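# Carry the tube rack through a self-closing door to the desk

## Task

Move the tube rack from the counter, past the door that swings shut on its own, and set it on the desk. At the end the rack must stand upright with each tube seated all the way down in its hole, and the door must be closed. If the rack or any tube touches the floor, the task fails. One robot or both may do the work. Finish by releasing the rack and backing away from it. If a robot topples or is left leaning, the task fails.

## Robot and tools

ROBOTS. Two identical Hello Robot Stretch 4 units, r1 and r2. Each has an omni-wheel base, a lift that rides up a mast, an arm that telescopes forward, a wrist with yaw, pitch and roll joints, and a two-finger gripper. Each stands about 1.6 m tall, and its base rim lies within 0.23 m of the base origin. Each carries four cameras: <name>_head_camera (420x560 pinhole), <name>_head_left_camera and <name>_head_right_camera (420x672 fisheye), and <name>_wrist_camera (616x392). Each robot reports only in its own frames. To learn where the robots sit relative to each other, use the images, lidar_m or wrist_depth_mm.

FRAMES. Base frame: origin on the floor below the base centre, x forward, y left, z up. hand_pose is a fixed point between the open fingertips, given in this frame. With all wrist joints at 0 its axes line up with the base axes. The printed value may be slightly off. The odometry frame is the base frame as it was when the scene began. Heading is positive to the left and runs from -3.142 to 3.142.

execute_actions. Arguments: "actions", a list holding either one action or nothing, and optionally "cameras", a list of camera names or "all". Leaving cameras out, or giving null, returns every camera; [] returns none; an unknown name rejects the call. An empty actions list only reports state and images. An action is an object keyed by "r1" and/or "r2", and each robot gets its own entry. Inside a robot's entry you can put:
- "base": exactly one relative move, measured from where the base last reported itself. translate_m drives straight, in metres from -2 to 2, with forward positive. strafe_m slides sideways without turning, in metres from -2 to 2, with left positive. rotate_rad turns in place, in radians from -3.2 to 3.2, with counter-clockwise seen from above positive.
- "joints": absolute targets by name. lift_m is 0 to 1.2 m. arm_m is 0 to 0.55 m of extension. wrist_yaw_rad is -1.134 to 4.276: 0 points ahead, positive turns left, 3.14 is stowed, and above 3.4 the arm may block it. wrist_pitch_rad is -1.117 to 4.259: 0 is level and 1.57 points down. wrist_roll_rad is -1.117 to 4.259: at 0 the fingers are level, and positive turns clockwise as seen from behind the gripper. gripper_m is -0.038 to 0.141, the fingertip gap in metres; below 0 the fingers squeeze each other. A joint is counted as done within ±0.004 for lift, arm and gripper, ±0.02 for yaw and roll, and ±0.05 for pitch. A target outside its range is clipped and the result says so. Any other bad value or unknown key rejects the whole call.
- "pace": "slow", "default", "fast" or "max". These give base speeds up to 0.1/0.3/0.4/0.6 m/s and turn rates up to 1/2/3/4 rad/s. When the lift is above 0.2, these speeds are reduced, down to 0.3 m/s and 1 rad/s at lift 1.2.
- "contact_limits": {"arm_m": value}, from 0 (stops at the gentlest touch) to 0.75 (pushes hardest). The default is 0.5.
- "end_of_arm": "enable_torque", sent on its own. It re-powers any wrist or gripper motor that has shut off.
All motions in one action start at the same moment. Any part you leave out may keep pushing toward its earlier target. A single action runs at most 15 s. If a result reports a stop, the remaining tool calls in that same reply are skipped.

wait: {"seconds": 0 to 10}. It sends no new command and returns the same state and images. zoom_image: {"camera", "region": [x0,y0,x1,y1]} in pixels of that camera's most recent full image, with the origin at the top left and at most 504x504. finished_scene: {"scene": current scene number}. It is final and reports whether the goal was met; its result also gives the next task, if there is one. The goal must still hold when you call it.

RESULTS. base_status and joint_status give how each motion ended:
- done: for the base, this means the wheels turned the full amount, even if they slipped.
- off_target: the part is resting short of its target and may still be pushing.
- contact_stop_at_<key>: the part hit something. It then goes slack, so a lift may sag under load and a base may roll.
- limit_stop_at_<name>: a built-in limit stopped the motion. limit_stop_at_tilt means a lean over 6 degrees; lift, arm and wheels go slack until the robot straightens. limit_stop_at_own_body means a collision with the robot's own body; move that joint away from the body.
- time_out.
- torque_fault: a wrist motor overloaded and went limp. Send enable_torque to recover.
After any of these stops the old target is dropped. A slack part holds again once you next command it. on_its_own lists things that were not commanded; there, "held at" means the target being held. joint_positions gives measured joint values. base_odometry counts wheel turns, so slip is counted as travel. If turned_by_wheels and turned_by_imu differ by more than about 0.1 rad, suspect a bump or slip, which adds roughly that difference to the heading error. base_tilt gives degrees leaning forward and right, with a fixed bias of up to about 1.5. motor_effort is percent of maximum, positive toward larger joint values, with the peak for the last action in brackets; readings are noisy and biased. For wheel_0, wheel_1 and wheel_2, positive turns the base right. A load held in a level gripper moves the wrist_pitch_rad effort further from 0. lidar_m has 12 distances in metres, in 30-degree sectors counter-clockwise from straight ahead: 1st is ahead, 4th left, 7th behind, 10th right. "-" means nothing seen or closer than 0.25 m. It sees from about 0.15 m up to robot height, and can miss glass, thin legs and much of what is behind. wrist_depth_mm is a 7x7 grid, starting top left, of depths from 100 to 2000 mm; "-" means no reading. The "pictures" line names the returned images in order.

GRIPPING. To grip, command a gap narrower than the object. A smaller value squeezes harder and pulls the object toward the wrist. Neither the reading nor "done" shows that you are holding anything; a firm grip shows up as a change in gripper effort. If the fingertips catch on a surface, raise the lift. To unfold the wrist at the start, send lift_m 0.4 with wrist_yaw_rad 0. Pitching the wrist up past -0.2 while rolled can trigger own-body stops.

AVOID. Do not let the robots press on each other. None of the status lines report robot-to-robot contact, and once bases touch, any further drive presses hard and can end the run. Avoid turning or driving with over 1 kg held at arm_m above 0.2, especially at fast paces, and avoid pushing steadily with the gripper raised high; either can tip the robot. Two robots sharing one load may travel up to about 3 cm apart per metre, which strains the load and can tip a robot. Avoid drops, slams and over-squeezing the wrist, which causes a torque_fault; more than about 2 kg in a level gripper also faults it. Loose objects may occasionally get nudged. While you think, each robot holds its last command.

Each tool is called by a JSON object that holds its "name" and its "arguments".

## Session

{"name": "execute_actions", "arguments": {"actions": []}}

Scene clock: 0.00 s.
r1.base_odometry: x=+0.000 y=+0.000 heading=+0.000 (m, m, rad; r1's odometry frame)
r1.turned_by_wheels: +0.000 (rad since the last result)
r1.turned_by_imu: +0.000 (rad since the last result)
r1.base_tilt: forward=-0.1 right=-0.5 (deg)
r1.lidar_m: 1.16 1.16 1.36 2.50 1.17 0.97 0.83 0.82 0.90 0.76 0.76 0.92
r1.base_status: not commanded
r1.joint_positions: lift_m=+0.265 arm_m=-0.002 wrist_yaw_rad=+3.033 wrist_pitch_rad=+0.017 wrist_roll_rad=-0.004 gripper_m=+0.057
r1.joint_status: not commanded
r1.motor_effort: lift_m=+18 arm_m=+0 wrist_yaw_rad=+1 wrist_pitch_rad=-7 wrist_roll_rad=-4 gripper_m=-3 wheel_0=+0 wheel_1=+0 wheel_2=+0 (%)
r1.hand_pose: x=-0.1083 y=+0.1182 z=+0.4383 quat_wxyz=(+0.054, -0.009, -0.002, +0.998) (m; r1's base frame)
r1.wrist_depth_mm: - 142 946 1025 1118 1255 1336 / - 141 960 1025 1118 1205 1336 / 107 141 257 1025 1118 1205 1336 / 131 144 946 1008 1138 1229 1336 / 831 878 946 1025 1098 1205 1336 / 820 878 191 1008 196 1205 1336 / 831 854 931 137 1060 1160 1182
r2.base_odometry: x=+0.000 y=+0.000 heading=+0.000 (m, m, rad; r2's odometry frame)
r2.turned_by_wheels: +0.000 (rad since the last result)
r2.turned_by_imu: +0.000 (rad since the last result)
r2.base_tilt: forward=-0.8 right=+0.0 (deg)
r2.lidar_m: 1.40 1.29 1.33 0.93 0.83 0.85 1.13 1.74 1.79 1.87 1.68 1.72
r2.base_status: not commanded
r2.joint_positions: lift_m=+0.122 arm_m=+0.000 wrist_yaw_rad=+3.197 wrist_pitch_rad=+0.011 wrist_roll_rad=+0.009 gripper_m=+0.057
r2.joint_status: not commanded
r2.motor_effort: lift_m=+19 arm_m=-1 wrist_yaw_rad=-1 wrist_pitch_rad=-8 wrist_roll_rad=-1 gripper_m=-2 wheel_0=+0 wheel_1=+0 wheel_2=+0 (%)
r2.hand_pose: x=-0.1221 y=+0.0714 z=+0.2968 quat_wxyz=(-0.028, -0.006, +0.004, +1.000) (m; r2's base frame)
r2.wrist_depth_mm: - - 133 1708 1205 960 798 / - - 132 1618 1205 946 778 / - 108 132 1430 1182 931 778 / 137 133 151 1618 1182 946 778 / 210 1756 1921 1618 1182 931 768 / 211 1118 191 1182 197 917 768 / 213 282 788 133 798 778 750
pictures: r1_head_camera, r1_head_left_camera, r1_head_right_camera, r1_wrist_camera, r2_head_camera, r2_head_left_camera, r2_head_right_camera, r2_wrist_camera
Images, in order (width x height): r1_head_camera 420x560, r1_head_left_camera 420x672, r1_head_right_camera 420x672, r1_wrist_camera 616x392, r2_head_camera 420x560, r2_head_left_camera 420x672, r2_head_right_camera 420x672, r2_wrist_camera 616x392.

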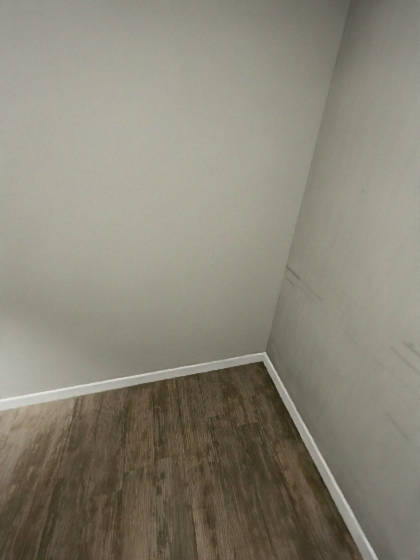

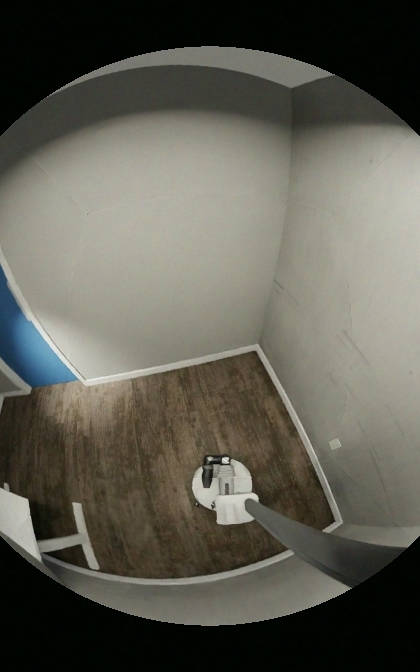

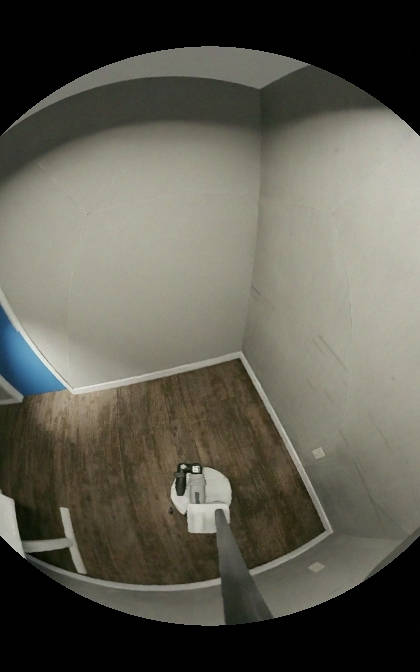

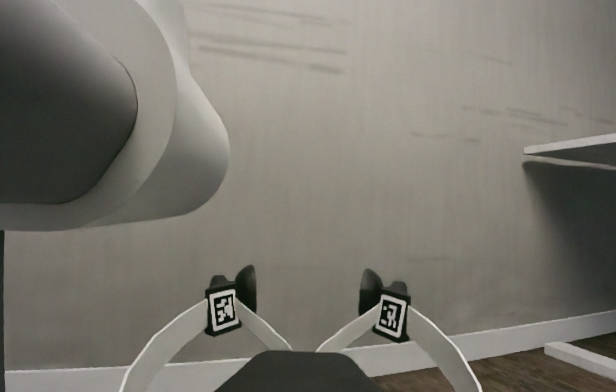

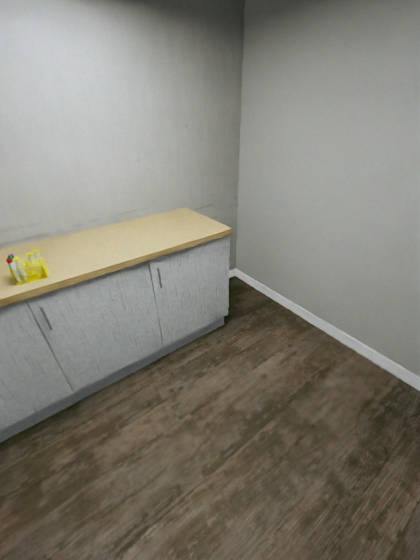

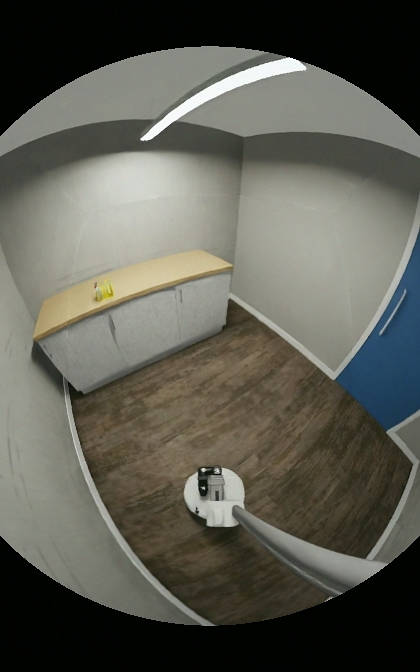

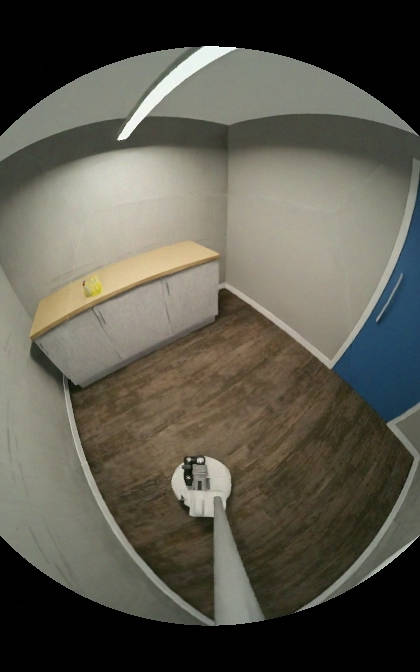

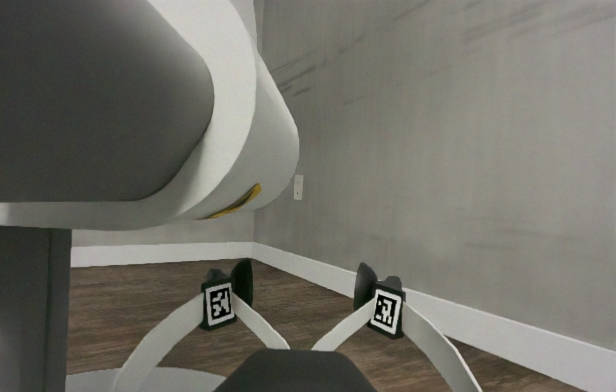

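{"name": "execute_actions", "arguments": {"actions": [{"r1":{"base":{"rotate_rad":1.3},"joints":{"lift_m":0.4,"wrist_yaw_rad":0}},"r2":{"base":{"rotate_rad":-1.2},"joints":{"lift_m":0.4,"wrist_yaw_rad":0}}}], "cameras": ["r1_head_camera","r1_head_left_camera","r2_head_camera","r2_head_left_camera"]}}

Scene clock: 6.13 s.
r1.base_odometry: x=+0.000 y=+0.000 heading=+1.300 (m, m, rad; r1's odometry frame)
r1.turned_by_wheels: +1.300 (rad since the last result)
r1.turned_by_imu: +1.274 (rad since the last result)
r1.base_tilt: forward=-0.2 right=-0.6 (deg)
r1.lidar_m: 1.65 1.17 1.20 0.87 0.83 0.85 0.80 0.76 0.81 1.09 1.17 1.20
r1.base_status: done
r1.joint_positions: lift_m=+0.400 arm_m=-0.002 wrist_yaw_rad=+0.001 wrist_pitch_rad=+0.017 wrist_roll_rad=-0.004 gripper_m=+0.057
r1.joint_status: all done
r1.motor_effort: lift_m=+21(23) arm_m=+0(0) wrist_yaw_rad=-1(6) wrist_pitch_rad=-6(7) wrist_roll_rad=-3(3) gripper_m=-5(4) wheel_0=-3(5) wheel_1=-2(7) wheel_2=-1(7) (%)
r1.hand_pose: x=+0.4575 y=-0.0873 z=+0.5730 quat_wxyz=(+1.000, -0.002, +0.009, +0.000) (m; r1's base frame)
r1.wrist_depth_mm: - - - - 1537 1118 931 / - - - - 1537 1098 891 / - - - - 1576 1098 904 / - - - - 1576 1098 891 / - - - - 1537 1078 904 / 1983 - 191 - 196 1078 891 / 1366 1308 1464 137 1366 991 904
r2.base_odometry: x=+0.000 y=+0.000 heading=-1.200 (m, m, rad; r2's odometry frame)
r2.turned_by_wheels: -1.200 (rad since the last result)
r2.turned_by_imu: -1.209 (rad since the last result)
r2.base_tilt: forward=-0.8 right=-0.1 (deg)
r2.lidar_m: 1.66 1.70 1.51 1.29 1.27 0.98 0.83 0.84 1.01 1.75 1.76 1.99
r2.base_status: done
r2.joint_positions: lift_m=+0.400 arm_m=+0.000 wrist_yaw_rad=+0.001 wrist_pitch_rad=+0.011 wrist_roll_rad=+0.009 gripper_m=+0.057
r2.joint_status: all done
r2.motor_effort: lift_m=+23(24) arm_m=-1(1) wrist_yaw_rad=-2(7) wrist_pitch_rad=-6(8) wrist_roll_rad=-2(1) gripper_m=-3(4) wheel_0=+2(5) wheel_1=+1(3) wheel_2=+1(7) (%)
r2.hand_pose: x=+0.4593 y=-0.0873 z=+0.5747 quat_wxyz=(+1.000, +0.004, +0.006, +0.000) (m; r2's base frame)
r2.wrist_depth_mm: 1336 1430 1499 1576 1661 1808 1808 / 1336 1430 1499 1576 1708 1808 1863 / 1366 1464 1499 1576 1708 1808 1921 / 1366 1430 1537 1618 1661 1808 1808 / 1366 1430 1499 1576 1708 1808 1808 / 1366 1397 191 1576 196 1808 1808 / 1308 1255 1397 133 1430 1366 1464
pictures: r1_head_camera, r1_head_left_camera, r2_head_camera, r2_head_left_camera
Images, in order (width x height): r1_head_camera 420x560, r1_head_left_camera 420x672, r2_head_camera 420x560, r2_head_left_camera 420x672.

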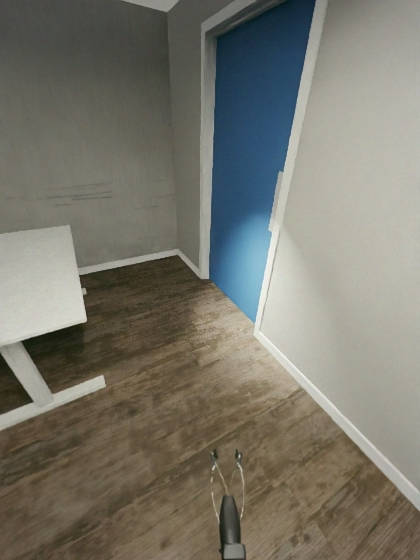

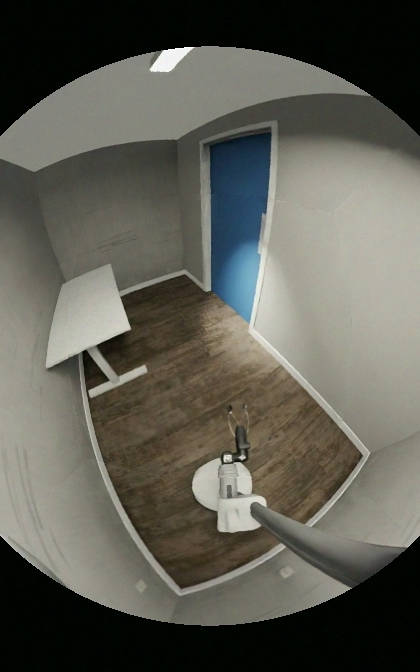

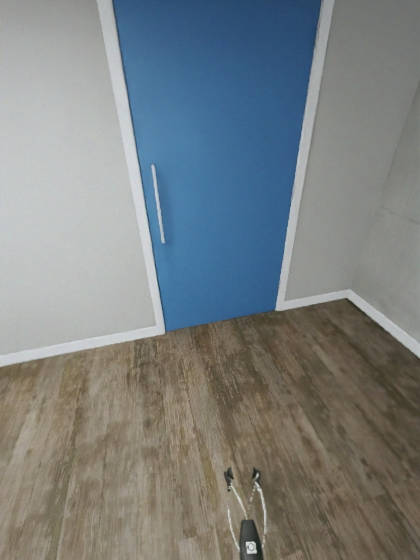

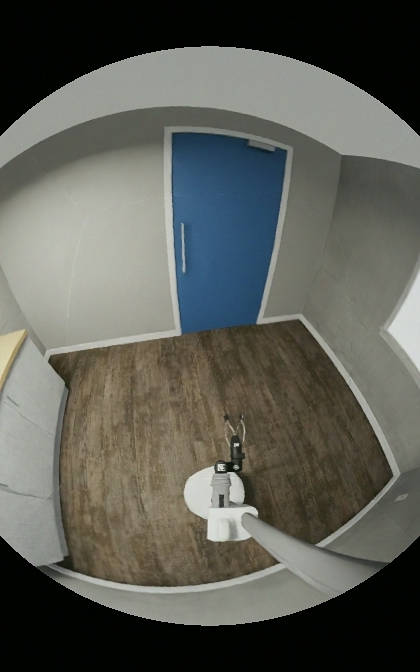

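{"name": "execute_actions", "arguments": {"actions": [{"r1":{"base":{"rotate_rad":0.55}},"r2":{"base":{"rotate_rad":1.75},"joints":{"lift_m":1.0}}}], "cameras": ["r1_head_camera","r1_head_left_camera","r2_head_camera","r2_head_left_camera","r2_wrist_camera"]}}

Scene clock: 23.57 s.
r1.base_odometry: x=+0.000 y=+0.000 heading=+1.850 (m, m, rad; r1's odometry frame)
r1.turned_by_wheels: +0.550 (rad since the last result)
r1.turned_by_imu: +0.540 (rad since the last result)
r1.base_tilt: forward=-0.2 right=-0.4 (deg)
r1.lidar_m: 1.16 1.16 0.86 0.83 0.87 0.80 0.76 0.79 1.15 1.15 1.22 1.82
r1.base_status: done
r1.joint_positions: lift_m=+0.400 arm_m=-0.002 wrist_yaw_rad=+0.000 wrist_pitch_rad=+0.017 wrist_roll_rad=-0.004 gripper_m=+0.057
r1.joint_status: not commanded
r1.motor_effort: lift_m=+21(21) arm_m=+0(0) wrist_yaw_rad=+0(1) wrist_pitch_rad=-7(7) wrist_roll_rad=-4(5) gripper_m=-6(5) wheel_0=-1(5) wheel_1=+0(7) wheel_2=+0(7) (%)
r1.hand_pose: x=+0.4575 y=-0.0873 z=+0.5730 quat_wxyz=(+1.000, -0.002, +0.009, +0.000) (m; r1's base frame)
r1.wrist_depth_mm: 1182 1661 - - - - 1808 / 1182 1661 - - - - 1863 / 1182 1708 - - - - 1863 / 1138 1098 - - - - 1808 / 1205 1464 - - - - 1808 / 1229 1499 191 - 196 - 1756 / 1205 1255 1464 137 1430 1430 1499
r2.base_odometry: x=+0.000 y=+0.000 heading=+0.550 (m, m, rad; r2's odometry frame)
r2.turned_by_wheels: +1.750 (rad since the last result)
r2.turned_by_imu: +1.759 (rad since the last result)
r2.base_tilt: forward=-0.7 right=-0.1 (deg)
r2.lidar_m: 1.29 1.31 0.91 0.83 0.87 1.14 1.78 1.80 1.86 1.63 1.73 1.37
r2.base_status: done
r2.joint_positions: lift_m=+1.000 arm_m=+0.000 wrist_yaw_rad=+0.000 wrist_pitch_rad=+0.011 wrist_roll_rad=+0.009 gripper_m=+0.057
r2.joint_status: all done
r2.motor_effort: lift_m=+23(25) arm_m=+0(0) wrist_yaw_rad=+0(2) wrist_pitch_rad=-8(9) wrist_roll_rad=-1(1) gripper_m=-4(2) wheel_0=-2(8) wheel_1=-1(7) wheel_2=-1(6) (%)
r2.hand_pose: x=+0.4593 y=-0.0874 z=+1.1747 quat_wxyz=(+1.000, +0.004, +0.006, +0.000) (m; r2's base frame)
r2.wrist_depth_mm: 1499 1661 1708 1708 1756 1756 1808 / 1499 1661 1708 1756 1756 1808 1863 / 1537 1708 1708 1708 1756 1808 1808 / 1537 1708 1708 1756 1756 1808 1808 / 1537 1661 1708 1756 1756 1808 1863 / 1060 1078 191 1118 196 1138 1182 / 1078 1078 1118 133 1138 1138 1160
pictures: r1_head_camera, r1_head_left_camera, r2_head_camera, r2_head_left_camera, r2_wrist_camera
Images, in order (width x height): r1_head_camera 420x560, r1_head_left_camera 420x672, r2_head_camera 420x560, r2_head_left_camera 420x672, r2_wrist_camera 616x392.

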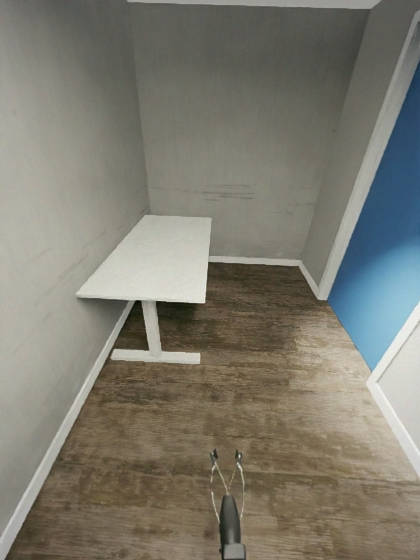

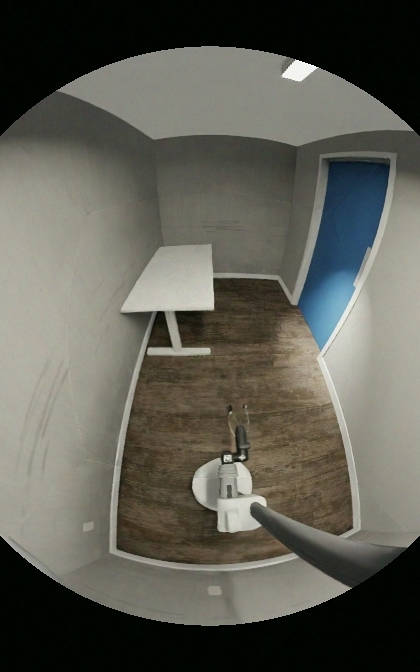

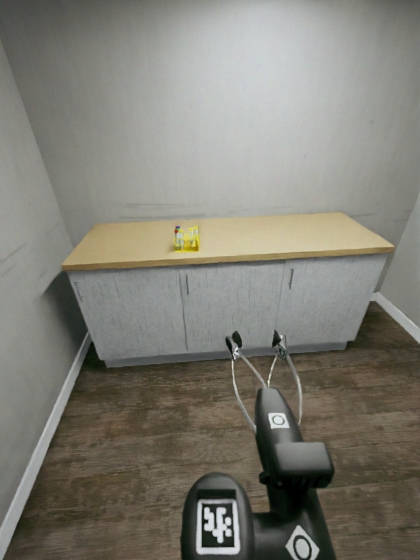

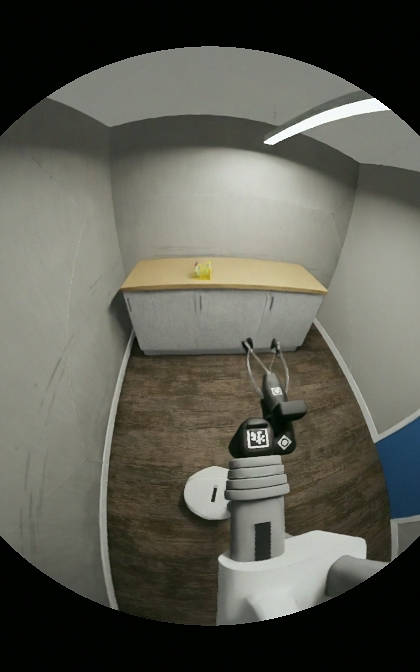

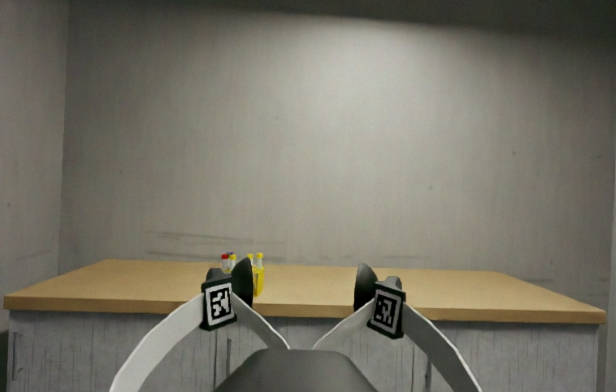

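{"name": "execute_actions", "arguments": {"actions": [{"r1":{"base":{"translate_m":1.42},"joints":{"gripper_m":0.0,"lift_m":0.7}},"r2":{"base":{"translate_m":0.5},"joints":{"wrist_pitch_rad":0.4,"lift_m":1.1,"gripper_m":0.14}}}], "cameras": []}}

{"name": "execute_actions", "arguments": {"actions": [{"r1":{"base":{"rotate_rad":-1.57}},"r2":{"base":{"strafe_m":0.17}}}], "cameras": ["r1_head_camera","r2_head_camera","r2_wrist_camera"]}}

Scene clock: 38.77 s.
r1.base_odometry: x=-0.239 y=+1.188 heading=+2.084 (m, m, rad; r1's odometry frame)
r1.turned_by_wheels: +0.235 (rad since the last result)
r1.turned_by_imu: +0.067 (rad since the last result)
r1.base_tilt: forward=-0.3 right=-0.6 (deg)
r1.lidar_m: 0.67 0.28 0.25 0.36 1.06 1.56 1.88 1.31 1.01 0.98 1.16 1.60
r1.base_status: translate_m limit_stop_at_tilt (by the wheels' count: +1.196 of +1.420)
r1.joint_positions: lift_m=+0.698 arm_m=-0.001 wrist_yaw_rad=+0.000 wrist_pitch_rad=+0.017 wrist_roll_rad=-0.004 gripper_m=+0.000
r1.joint_status: all done
r1.on_its_own: the wheels are slack since a limit_stop_at_tilt; lift_m is slack since a limit_stop_at_tilt; arm_m is slack since a limit_stop_at_tilt
r1.motor_effort: lift_m=+18(23) arm_m=+0(2) wrist_yaw_rad=+1(13) wrist_pitch_rad=-7(16) wrist_roll_rad=-4(4) gripper_m=-8(6) wheel_0=+0(14) wheel_1=+0(30) wheel_2=+0(32) (%)
r1.hand_pose: x=+0.4579 y=-0.0874 z=+0.8716 quat_wxyz=(+1.000, -0.002, +0.009, +0.000) (m; r1's base frame)
r1.wrist_depth_mm: 1255 1756 1661 1708 1576 1537 1499 / 1281 1708 1661 1618 1576 1537 1499 / 1281 1708 1661 1661 1576 1537 1464 / 1308 1708 1661 1661 1618 1537 1499 / 1182 1397 1661 1661 1576 1537 1499 / 647 691 691 198 1576 1576 1499 / 455 449 1661 140 1537 1537 1499
r2.base_odometry: x=+0.426 y=+0.262 heading=+0.550 (m, m, rad; r2's odometry frame)
r2.turned_by_wheels: +0.000 (rad since the last result)
r2.turned_by_imu: -0.004 (rad since the last result)
r2.base_tilt: forward=-0.8 right=-0.1 (deg)
r2.lidar_m: 0.79 0.81 0.96 0.88 0.91 1.19 2.28 2.32 1.73 1.66 1.28 0.86
r2.base_status: done
r2.joint_positions: lift_m=+1.100 arm_m=+0.000 wrist_yaw_rad=+0.000 wrist_pitch_rad=+0.402 wrist_roll_rad=+0.009 gripper_m=+0.140
r2.joint_status: all done
r2.motor_effort: lift_m=+22(24) arm_m=+0(1) wrist_yaw_rad=-1(0) wrist_pitch_rad=-6(6) wrist_roll_rad=+0(2) gripper_m=+0(5) wheel_0=+0(7) wheel_1=-1(7) wheel_2=+2(8) (%)
r2.hand_pose: x=+0.4363 y=-0.0874 z=+1.1651 quat_wxyz=(+0.980, +0.004, +0.200, -0.001) (m; r2's base frame)
r2.wrist_depth_mm: 1060 1078 1098 1098 1118 1138 1138 / 1118 1138 1160 1182 1182 1205 1229 / 1205 1205 1205 1229 1255 1281 1281 / 960 976 946 1042 1060 1078 1098 / 723 732 741 750 768 798 788 / 723 676 699 741 707 715 768 / 778 788 788 132 820 831 842
pictures: none
No camera images: the call's "cameras" was empty. Leave "cameras" out to get every camera's image.

not run: a stop came earlier in this reply.

Hit the desk leg foot. Back away.

{"name": "execute_actions", "arguments": {"actions": [{"r1":{"base":{"strafe_m":-0.3},"pace":"slow"},"r2":{"base":{"strafe_m":0.17}}}], "cameras": ["r1_head_camera","r1_head_left_camera","r2_head_camera","r2_wrist_camera"]}}

Scene clock: 45.23 s.
r1.base_odometry: x=+0.022 y=+1.336 heading=+2.084 (m, m, rad; r1's odometry frame)
r1.turned_by_wheels: +0.000 (rad since the last result)
r1.turned_by_imu: +0.001 (rad since the last result)
r1.base_tilt: forward=-0.2 right=-0.5 (deg)
r1.lidar_m: 1.56 0.66 0.51 0.50 1.36 1.95 1.90 0.94 0.72 0.70 0.85 1.25
r1.base_status: done
r1.joint_positions: lift_m=+0.698 arm_m=-0.001 wrist_yaw_rad=+0.000 wrist_pitch_rad=+0.017 wrist_roll_rad=-0.004 gripper_m=+0.000
r1.joint_status: not commanded
r1.on_its_own: lift_m is slack since a limit_stop_at_tilt; arm_m is slack since a limit_stop_at_tilt
r1.motor_effort: lift_m=+18(18) arm_m=+0(0) wrist_yaw_rad=+0(0) wrist_pitch_rad=-8(7) wrist_roll_rad=-4(4) gripper_m=-7(5) wheel_0=+1(6) wheel_1=-1(6) wheel_2=+1(2) (%)
r1.hand_pose: x=+0.4579 y=-0.0874 z=+0.8716 quat_wxyz=(+1.000, -0.002, +0.009, +0.000) (m; r1's base frame)
r1.wrist_depth_mm: 1576 1708 1661 1661 1576 1499 1205 / 1618 1756 1661 1618 1537 1499 1138 / 1576 1708 1661 1618 1576 1499 1138 / 1661 1708 1661 1576 1537 1499 1138 / 1281 1661 1661 1618 1576 1499 1118 / 820 1661 1576 198 1537 1464 1078 / 1464 1661 1576 140 1537 1499 1138
r2.base_odometry: x=+0.337 y=+0.406 heading=+0.550 (m, m, rad; r2's odometry frame)
r2.turned_by_wheels: +0.000 (rad since the last result)
r2.turned_by_imu: -0.002 (rad since the last result)
r2.base_tilt: forward=-0.7 right=+0.0 (deg)
r2.lidar_m: 0.78 0.82 0.78 0.71 0.71 0.95 2.28 2.35 1.96 1.83 1.22 0.83
r2.base_status: done
r2.joint_positions: lift_m=+1.100 arm_m=+0.000 wrist_yaw_rad=+0.000 wrist_pitch_rad=+0.402 wrist_roll_rad=+0.009 gripper_m=+0.140
r2.joint_status: not commanded
r2.motor_effort: lift_m=+22(22) arm_m=-1(1) wrist_yaw_rad=+0(1) wrist_pitch_rad=-8(6) wrist_roll_rad=-2(2) gripper_m=+2(1) wheel_0=+1(8) wheel_1=+0(9) wheel_2=+1(2) (%)
r2.hand_pose: x=+0.4363 y=-0.0874 z=+1.1651 quat_wxyz=(+0.980, +0.004, +0.200, -0.001) (m; r2's base frame)
r2.wrist_depth_mm: 1042 1078 1098 1060 1098 1118 1118 / 1118 1118 1138 1160 1182 1160 1229 / 1182 1182 1205 1229 1255 1255 1281 / 1042 991 1008 1025 1060 1078 1118 / 715 723 741 741 768 778 788 / 707 668 676 723 691 699 759 / 759 768 759 132 798 798 820
pictures: r1_head_camera, r1_head_left_camera, r2_head_camera, r2_wrist_camera
Images, in order (width x height): r1_head_camera 420x560, r1_head_left_camera 420x672, r2_head_camera 420x560, r2_wrist_camera 616x392.

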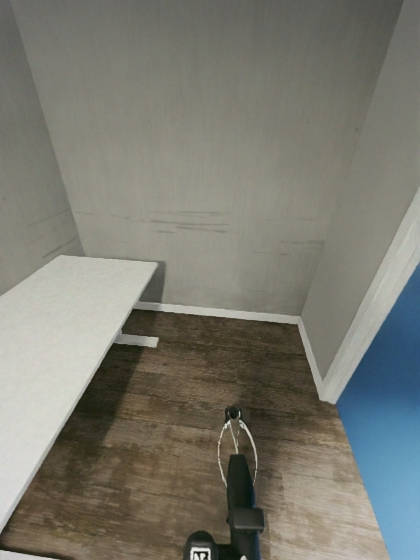

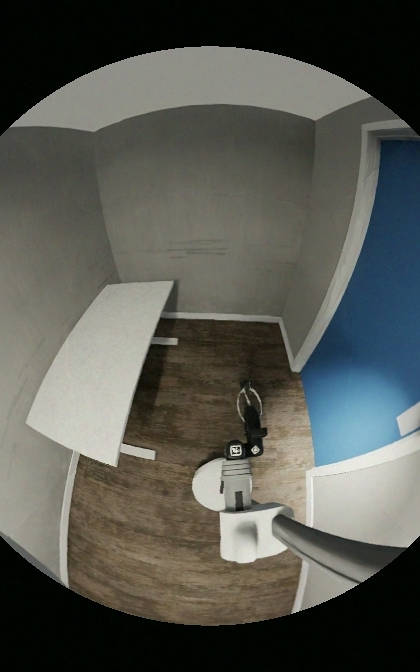

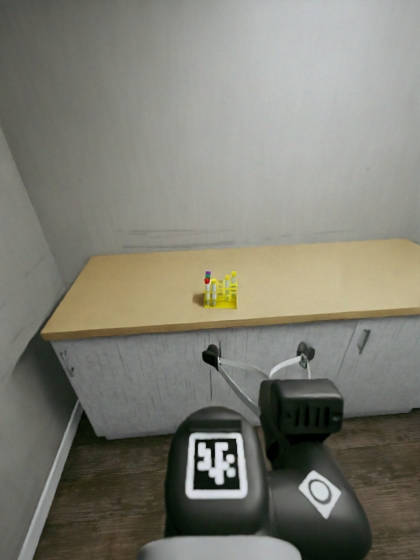

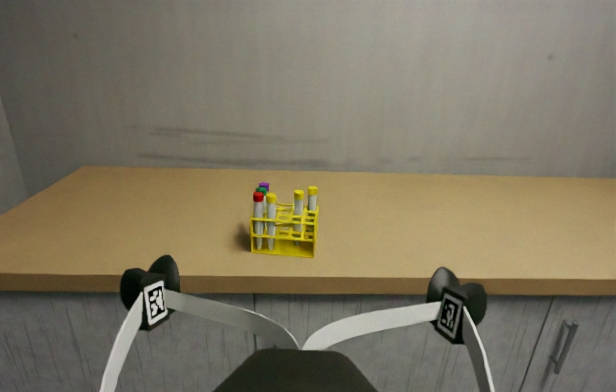

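{"name": "execute_actions", "arguments": {"actions": [{"r1":{"base":{"translate_m":0.4},"joints":{"lift_m":0.7,"arm_m":0}},"r2":{"base":{"strafe_m":0.04}}}], "cameras": []}}

{"name": "execute_actions", "arguments": {"actions": [{"r1":{"base":{"rotate_rad":-1.6}},"r2":{"base":{"translate_m":0.15}}}], "cameras": ["r1_head_camera","r1_head_left_camera","r2_wrist_camera"]}}

{"name": "zoom_image", "arguments": {"camera": "r2_wrist_camera", "region": [200, 140, 400, 290]}}

Scene clock: 53.00 s.
r1.base_odometry: x=-0.175 y=+1.684 heading=+2.085 (m, m, rad; r1's odometry frame)
r1.turned_by_wheels: +0.000 (rad since the last result)
r1.turned_by_imu: -0.001 (rad since the last result)
r1.base_tilt: forward=-0.2 right=-0.5 (deg)
r1.lidar_m: 1.43 0.63 0.49 0.46 0.50 1.99 2.28 0.97 0.82 0.82 0.88 1.16
r1.base_status: done
r1.joint_positions: lift_m=+0.700 arm_m=-0.001 wrist_yaw_rad=+0.000 wrist_pitch_rad=+0.017 wrist_roll_rad=-0.004 gripper_m=+0.000
r1.joint_status: all done
r1.motor_effort: lift_m=+21(21) arm_m=+7(4) wrist_yaw_rad=+0(0) wrist_pitch_rad=-7(6) wrist_roll_rad=-4(4) gripper_m=-5(6) wheel_0=+1(6) wheel_1=+1(6) wheel_2=+0(9) (%)
r1.hand_pose: x=+0.4580 y=-0.0874 z=+0.8730 quat_wxyz=(+1.000, -0.002, +0.009, +0.000) (m; r1's base frame)
r1.wrist_depth_mm: 1336 1281 1255 1229 1182 1160 1138 / 1336 1281 1255 1205 1205 1160 1118 / 1336 1281 1229 1205 1205 1138 1118 / 1336 1255 1229 1205 1160 1138 1118 / 1281 1281 1229 1205 1160 1160 1118 / 798 1255 1229 198 1160 1118 1118 / 1308 1255 1229 140 1160 1138 1098
r2.base_odometry: x=+0.316 y=+0.441 heading=+0.550 (m, m, rad; r2's odometry frame)
r2.turned_by_wheels: +0.000 (rad since the last result)
r2.turned_by_imu: -0.002 (rad since the last result)
r2.base_tilt: forward=-0.8 right=+0.0 (deg)
r2.lidar_m: 0.78 0.79 0.73 0.67 0.69 0.92 2.13 2.34 2.01 1.88 1.23 0.83
r2.base_status: done
r2.joint_positions: lift_m=+1.100 arm_m=+0.000 wrist_yaw_rad=+0.000 wrist_pitch_rad=+0.402 wrist_roll_rad=+0.009 gripper_m=+0.140
r2.joint_status: not commanded
r2.motor_effort: lift_m=+22(22) arm_m=-1(0) wrist_yaw_rad=-1(1) wrist_pitch_rad=-5(7) wrist_roll_rad=-1(2) gripper_m=-3(1) wheel_0=-1(8) wheel_1=-1(8) wheel_2=+1(1) (%)
r2.hand_pose: x=+0.4363 y=-0.0874 z=+1.1651 quat_wxyz=(+0.980, +0.004, +0.200, -0.001) (m; r2's base frame)
r2.wrist_depth_mm: 1042 1060 1078 1078 1078 1118 1138 / 1118 1118 1160 1160 1160 1182 1205 / 1160 1205 1205 1229 1229 1255 1281 / 1098 991 1008 960 1060 1078 1098 / 715 732 741 732 759 778 798 / 699 661 676 715 683 699 759 / 750 759 768 132 798 798 820
pictures: none
No camera images: the call's "cameras" was empty. Leave "cameras" out to get every camera's image.

Scene clock: 55.07 s.
r1.base_odometry: x=-0.175 y=+1.684 heading=+0.485 (m, m, rad; r1's odometry frame)
r1.turned_by_wheels: -1.600 (rad since the last result)
r1.turned_by_imu: -1.566 (rad since the last result)
r1.base_tilt: forward=-0.2 right=-0.5 (deg)
r1.lidar_m: 0.81 0.86 1.13 1.43 0.65 0.47 0.46 0.51 1.94 2.29 1.00 0.81
r1.base_status: done
r1.joint_positions: lift_m=+0.700 arm_m=-0.001 wrist_yaw_rad=+0.000 wrist_pitch_rad=+0.017 wrist_roll_rad=-0.004 gripper_m=+0.000
r1.joint_status: not commanded
r1.motor_effort: lift_m=+21(21) arm_m=+7(8) wrist_yaw_rad=+0(0) wrist_pitch_rad=-7(8) wrist_roll_rad=-3(5) gripper_m=-5(5) wheel_0=+1(7) wheel_1=-1(8) wheel_2=+0(6) (%)
r1.hand_pose: x=+0.4580 y=-0.0874 z=+0.8730 quat_wxyz=(+1.000, -0.002, +0.009, +0.000) (m; r1's base frame)
r1.wrist_depth_mm: 640 634 615 603 585 574 480 / 647 627 615 603 585 564 477 / 640 627 609 597 585 564 477 / 640 627 609 591 580 564 473 / 640 621 603 585 574 564 473 / 634 615 603 199 574 564 466 / 634 615 603 140 574 559 466
r2.base_odometry: x=+0.444 y=+0.519 heading=+0.550 (m, m, rad; r2's odometry frame)
r2.turned_by_wheels: +0.000 (rad since the last result)
r2.turned_by_imu: -0.001 (rad since the last result)
r2.base_tilt: forward=-0.8 right=+0.0 (deg)
r2.lidar_m: 0.61 0.64 0.74 0.68 0.71 0.92 2.14 2.49 1.97 1.86 1.00 0.68
r2.base_status: done
r2.joint_positions: lift_m=+1.100 arm_m=+0.000 wrist_yaw_rad=+0.000 wrist_pitch_rad=+0.402 wrist_roll_rad=+0.009 gripper_m=+0.140
r2.joint_status: not commanded
r2.motor_effort: lift_m=+22(22) arm_m=-1(1) wrist_yaw_rad=-2(1) wrist_pitch_rad=-7(5) wrist_roll_rad=-1(1) gripper_m=+1(1) wheel_0=+1(6) wheel_1=+0(2) wheel_2=-1(10) (%)
r2.hand_pose: x=+0.4363 y=-0.0874 z=+1.1651 quat_wxyz=(+0.980, +0.004, +0.200, -0.001) (m; r2's base frame)
r2.wrist_depth_mm: 917 931 931 960 960 976 976 / 976 991 991 1008 1008 1042 1042 / 1025 1025 1060 1060 1078 1098 1118 / 1060 991 1008 1042 1042 1098 1118 / 715 732 750 615 768 788 798 / 569 530 544 597 559 564 621 / 564 569 544 132 591 597 609
pictures: r1_head_camera, r1_head_left_camera, r2_wrist_camera
Images, in order (width x height): r1_head_camera 420x560, r1_head_left_camera 420x672, r2_wrist_camera 616x392.

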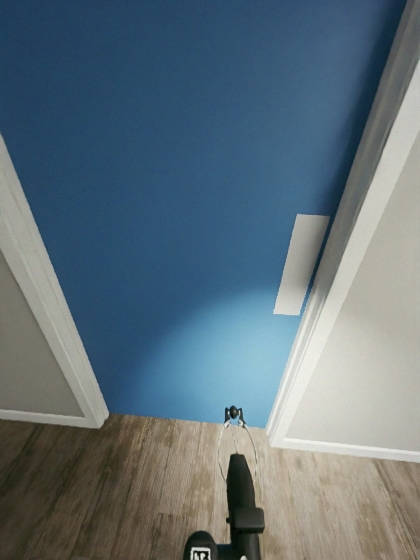

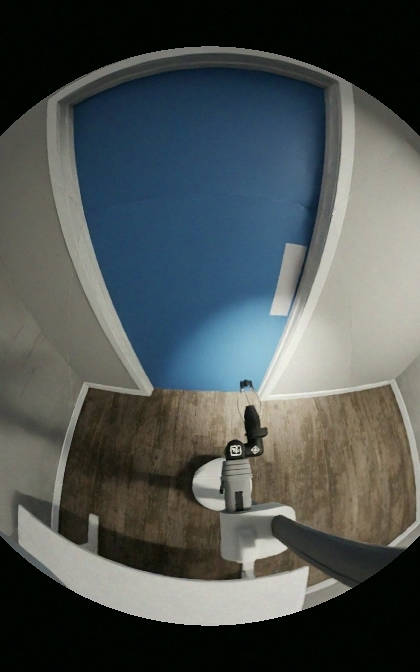

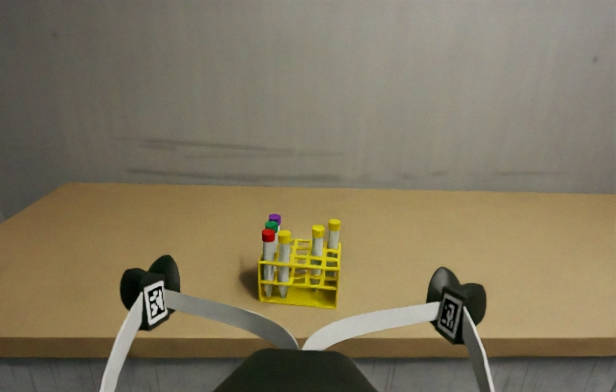

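Region (200, 140, 400, 290) of r2_wrist_camera's 616x392 image, scaled by 2.520; it fills the top 378 rows of this view, and the rest is white.

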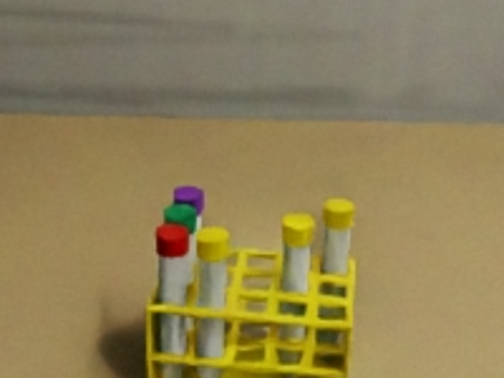

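{"name": "execute_actions", "arguments": {"actions": [{"r1":{"base":{"strafe_m":0.08}},"r2":{"base":{"rotate_rad":-0.17},"joints":{"wrist_pitch_rad":0,"lift_m":0.79}}}], "cameras": []}}

{"name": "execute_actions", "arguments": {"actions": [{"r1":{"base":{"translate_m":0.7},"pace":"slow"},"r2":{"base":{"strafe_m":0.14}}}], "cameras": ["r1_head_camera","r1_head_left_camera","r2_wrist_camera","r2_head_camera"]}}

Scene clock: 66.23 s.
r1.base_odometry: x=-0.212 y=+1.755 heading=+0.485 (m, m, rad; r1's odometry frame)
r1.turned_by_wheels: +0.000 (rad since the last result)
r1.turned_by_imu: +0.001 (rad since the last result)
r1.base_tilt: forward=-0.2 right=-0.5 (deg)
r1.lidar_m: 0.82 0.88 1.16 1.36 0.65 0.48 0.46 0.51 1.92 2.38 1.02 0.84
r1.base_status: done
r1.joint_positions: lift_m=+0.700 arm_m=-0.001 wrist_yaw_rad=+0.000 wrist_pitch_rad=+0.017 wrist_roll_rad=-0.004 gripper_m=+0.000
r1.joint_status: not commanded
r1.motor_effort: lift_m=+21(21) arm_m=+7(7) wrist_yaw_rad=+0(0) wrist_pitch_rad=-7(7) wrist_roll_rad=-4(4) gripper_m=-5(7) wheel_0=+1(9) wheel_1=+0(9) wheel_2=+0(0) (%)
r1.hand_pose: x=+0.4580 y=-0.0874 z=+0.8730 quat_wxyz=(+1.000, -0.002, +0.009, +0.000) (m; r1's base frame)
r1.wrist_depth_mm: 654 634 621 603 597 574 564 / 640 634 621 597 591 574 564 / 640 627 615 603 585 574 559 / 640 627 609 591 580 574 564 / 640 621 615 597 580 569 554 / 640 621 603 198 580 569 549 / 634 621 609 140 574 564 554
r2.base_odometry: x=+0.444 y=+0.519 heading=+0.381 (m, m, rad; r2's odometry frame)
r2.turned_by_wheels: -0.170 (rad since the last result)
r2.turned_by_imu: -0.173 (rad since the last result)
r2.base_tilt: forward=-0.8 right=-0.1 (deg)
r2.lidar_m: 0.62 0.64 0.74 0.69 0.69 0.82 1.44 2.44 2.16 1.86 1.27 0.74
r2.base_status: done
r2.joint_positions: lift_m=+0.790 arm_m=+0.000 wrist_yaw_rad=+0.000 wrist_pitch_rad=+0.003 wrist_roll_rad=+0.009 gripper_m=+0.140
r2.joint_status: all done
r2.motor_effort: lift_m=+14(20) arm_m=-1(1) wrist_yaw_rad=-1(1) wrist_pitch_rad=-9(11) wrist_roll_rad=+1(1) gripper_m=+0(0) wheel_0=+2(5) wheel_1=+0(1) wheel_2=+1(6) (%)
r2.hand_pose: x=+0.4593 y=-0.0874 z=+0.9677 quat_wxyz=(+1.000, +0.004, +0.001, +0.000) (m; r2's base frame)
r2.wrist_depth_mm: 946 991 1042 1098 1182 1281 1336 / 946 976 1060 1118 1182 1255 1336 / 946 991 1060 1118 1182 1255 1336 / 946 991 1025 1118 1182 1281 1336 / 640 668 569 778 831 904 976 / 402 410 439 462 484 525 564 / 418 439 459 132 517 549 580
pictures: none
No camera images: the call's "cameras" was empty. Leave "cameras" out to get every camera's image.

Scene clock: 73.60 s.
r1.base_odometry: x=+0.076 y=+1.928 heading=+0.179 (m, m, rad; r1's odometry frame)
r1.turned_by_wheels: -0.306 (rad since the last result)
r1.turned_by_imu: -0.183 (rad since the last result)
r1.base_tilt: forward=-0.2 right=-0.5 (deg)
r1.lidar_m: 0.52 0.54 0.68 1.21 1.30 0.83 0.76 0.78 1.97 2.42 0.74 0.57
r1.base_status: translate_m limit_stop_at_tilt (by the wheels' count: +0.333 of +0.700)
r1.joint_positions: lift_m=+0.700 arm_m=-0.002 wrist_yaw_rad=+0.000 wrist_pitch_rad=+0.017 wrist_roll_rad=-0.004 gripper_m=+0.000
r1.joint_status: not commanded
r1.on_its_own: the wheels are slack since a limit_stop_at_tilt; lift_m is slack since a limit_stop_at_tilt; arm_m is slack since a limit_stop_at_tilt
r1.motor_effort: lift_m=+18(21) arm_m=+0(10) wrist_yaw_rad=+0(95) wrist_pitch_rad=-8(88) wrist_roll_rad=-5(5) gripper_m=-6(5) wheel_0=+0(5) wheel_1=+0(6) wheel_2=+0(27) (%)
r1.hand_pose: x=+0.4574 y=-0.0874 z=+0.8735 quat_wxyz=(+1.000, -0.002, +0.009, +0.000) (m; r1's base frame)
r1.wrist_depth_mm: 304 309 317 324 329 338 343 / 303 309 315 322 329 340 342 / 303 307 315 324 329 336 342 / 301 307 314 320 329 336 342 / 301 306 314 320 327 334 343 / 301 306 310 198 325 334 342 / 298 303 312 140 322 332 340
r2.base_odometry: x=+0.392 y=+0.649 heading=+0.380 (m, m, rad; r2's odometry frame)
r2.turned_by_wheels: +0.000 (rad since the last result)
r2.turned_by_imu: -0.002 (rad since the last result)
r2.base_tilt: forward=-0.8 right=+0.0 (deg)
r2.lidar_m: 0.60 0.58 0.65 0.56 0.57 0.67 1.17 2.47 2.33 2.01 1.19 0.70
r2.base_status: done
r2.joint_positions: lift_m=+0.790 arm_m=+0.000 wrist_yaw_rad=+0.000 wrist_pitch_rad=+0.003 wrist_roll_rad=+0.009 gripper_m=+0.140
r2.joint_status: not commanded
r2.motor_effort: lift_m=+14(14) arm_m=-1(1) wrist_yaw_rad=-1(1) wrist_pitch_rad=-7(9) wrist_roll_rad=-1(1) gripper_m=-1(1) wheel_0=-1(10) wheel_1=+0(8) wheel_2=+0(1) (%)
r2.hand_pose: x=+0.4593 y=-0.0874 z=+0.9677 quat_wxyz=(+1.000, +0.004, +0.001, +0.000) (m; r2's base frame)
r2.wrist_depth_mm: 904 960 1008 1078 1160 1205 1308 / 917 960 1025 1078 1160 1229 1308 / 917 960 1025 1078 1138 1229 1281 / 917 976 1025 1060 1138 1229 1281 / 640 683 732 539 842 904 976 / 375 379 404 430 449 480 525 / 389 407 427 132 480 500 539
pictures: r1_head_camera, r1_head_left_camera, r2_head_camera, r2_wrist_camera
Images, in order (width x height): r1_head_camera 420x560, r1_head_left_camera 420x672, r2_head_camera 420x560, r2_wrist_camera 616x392.

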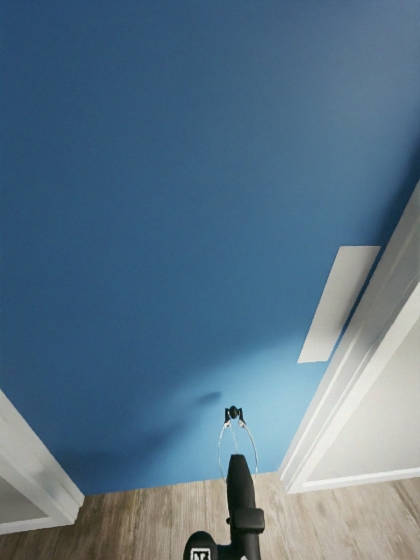

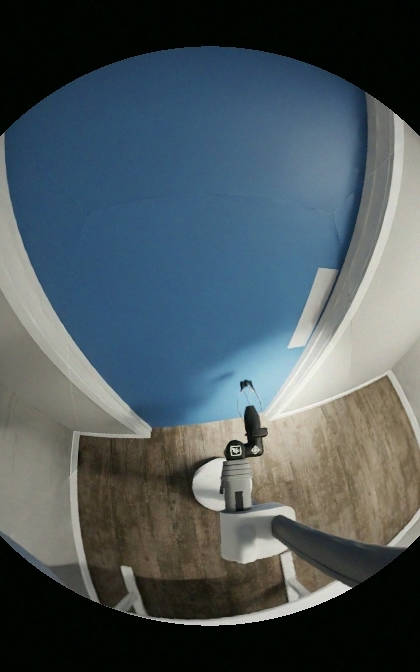

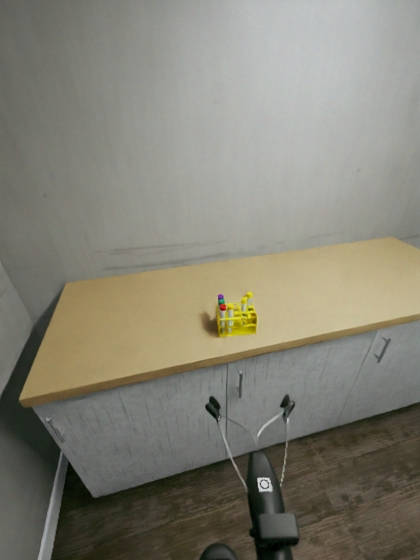

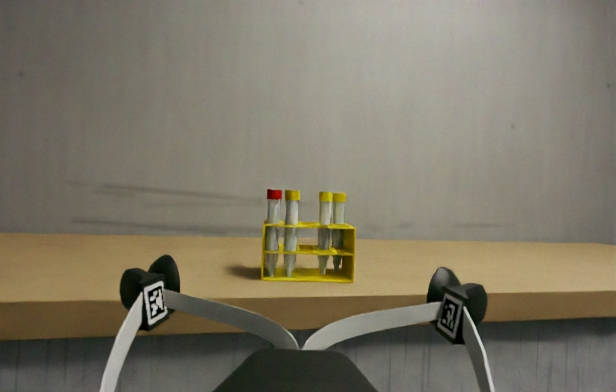

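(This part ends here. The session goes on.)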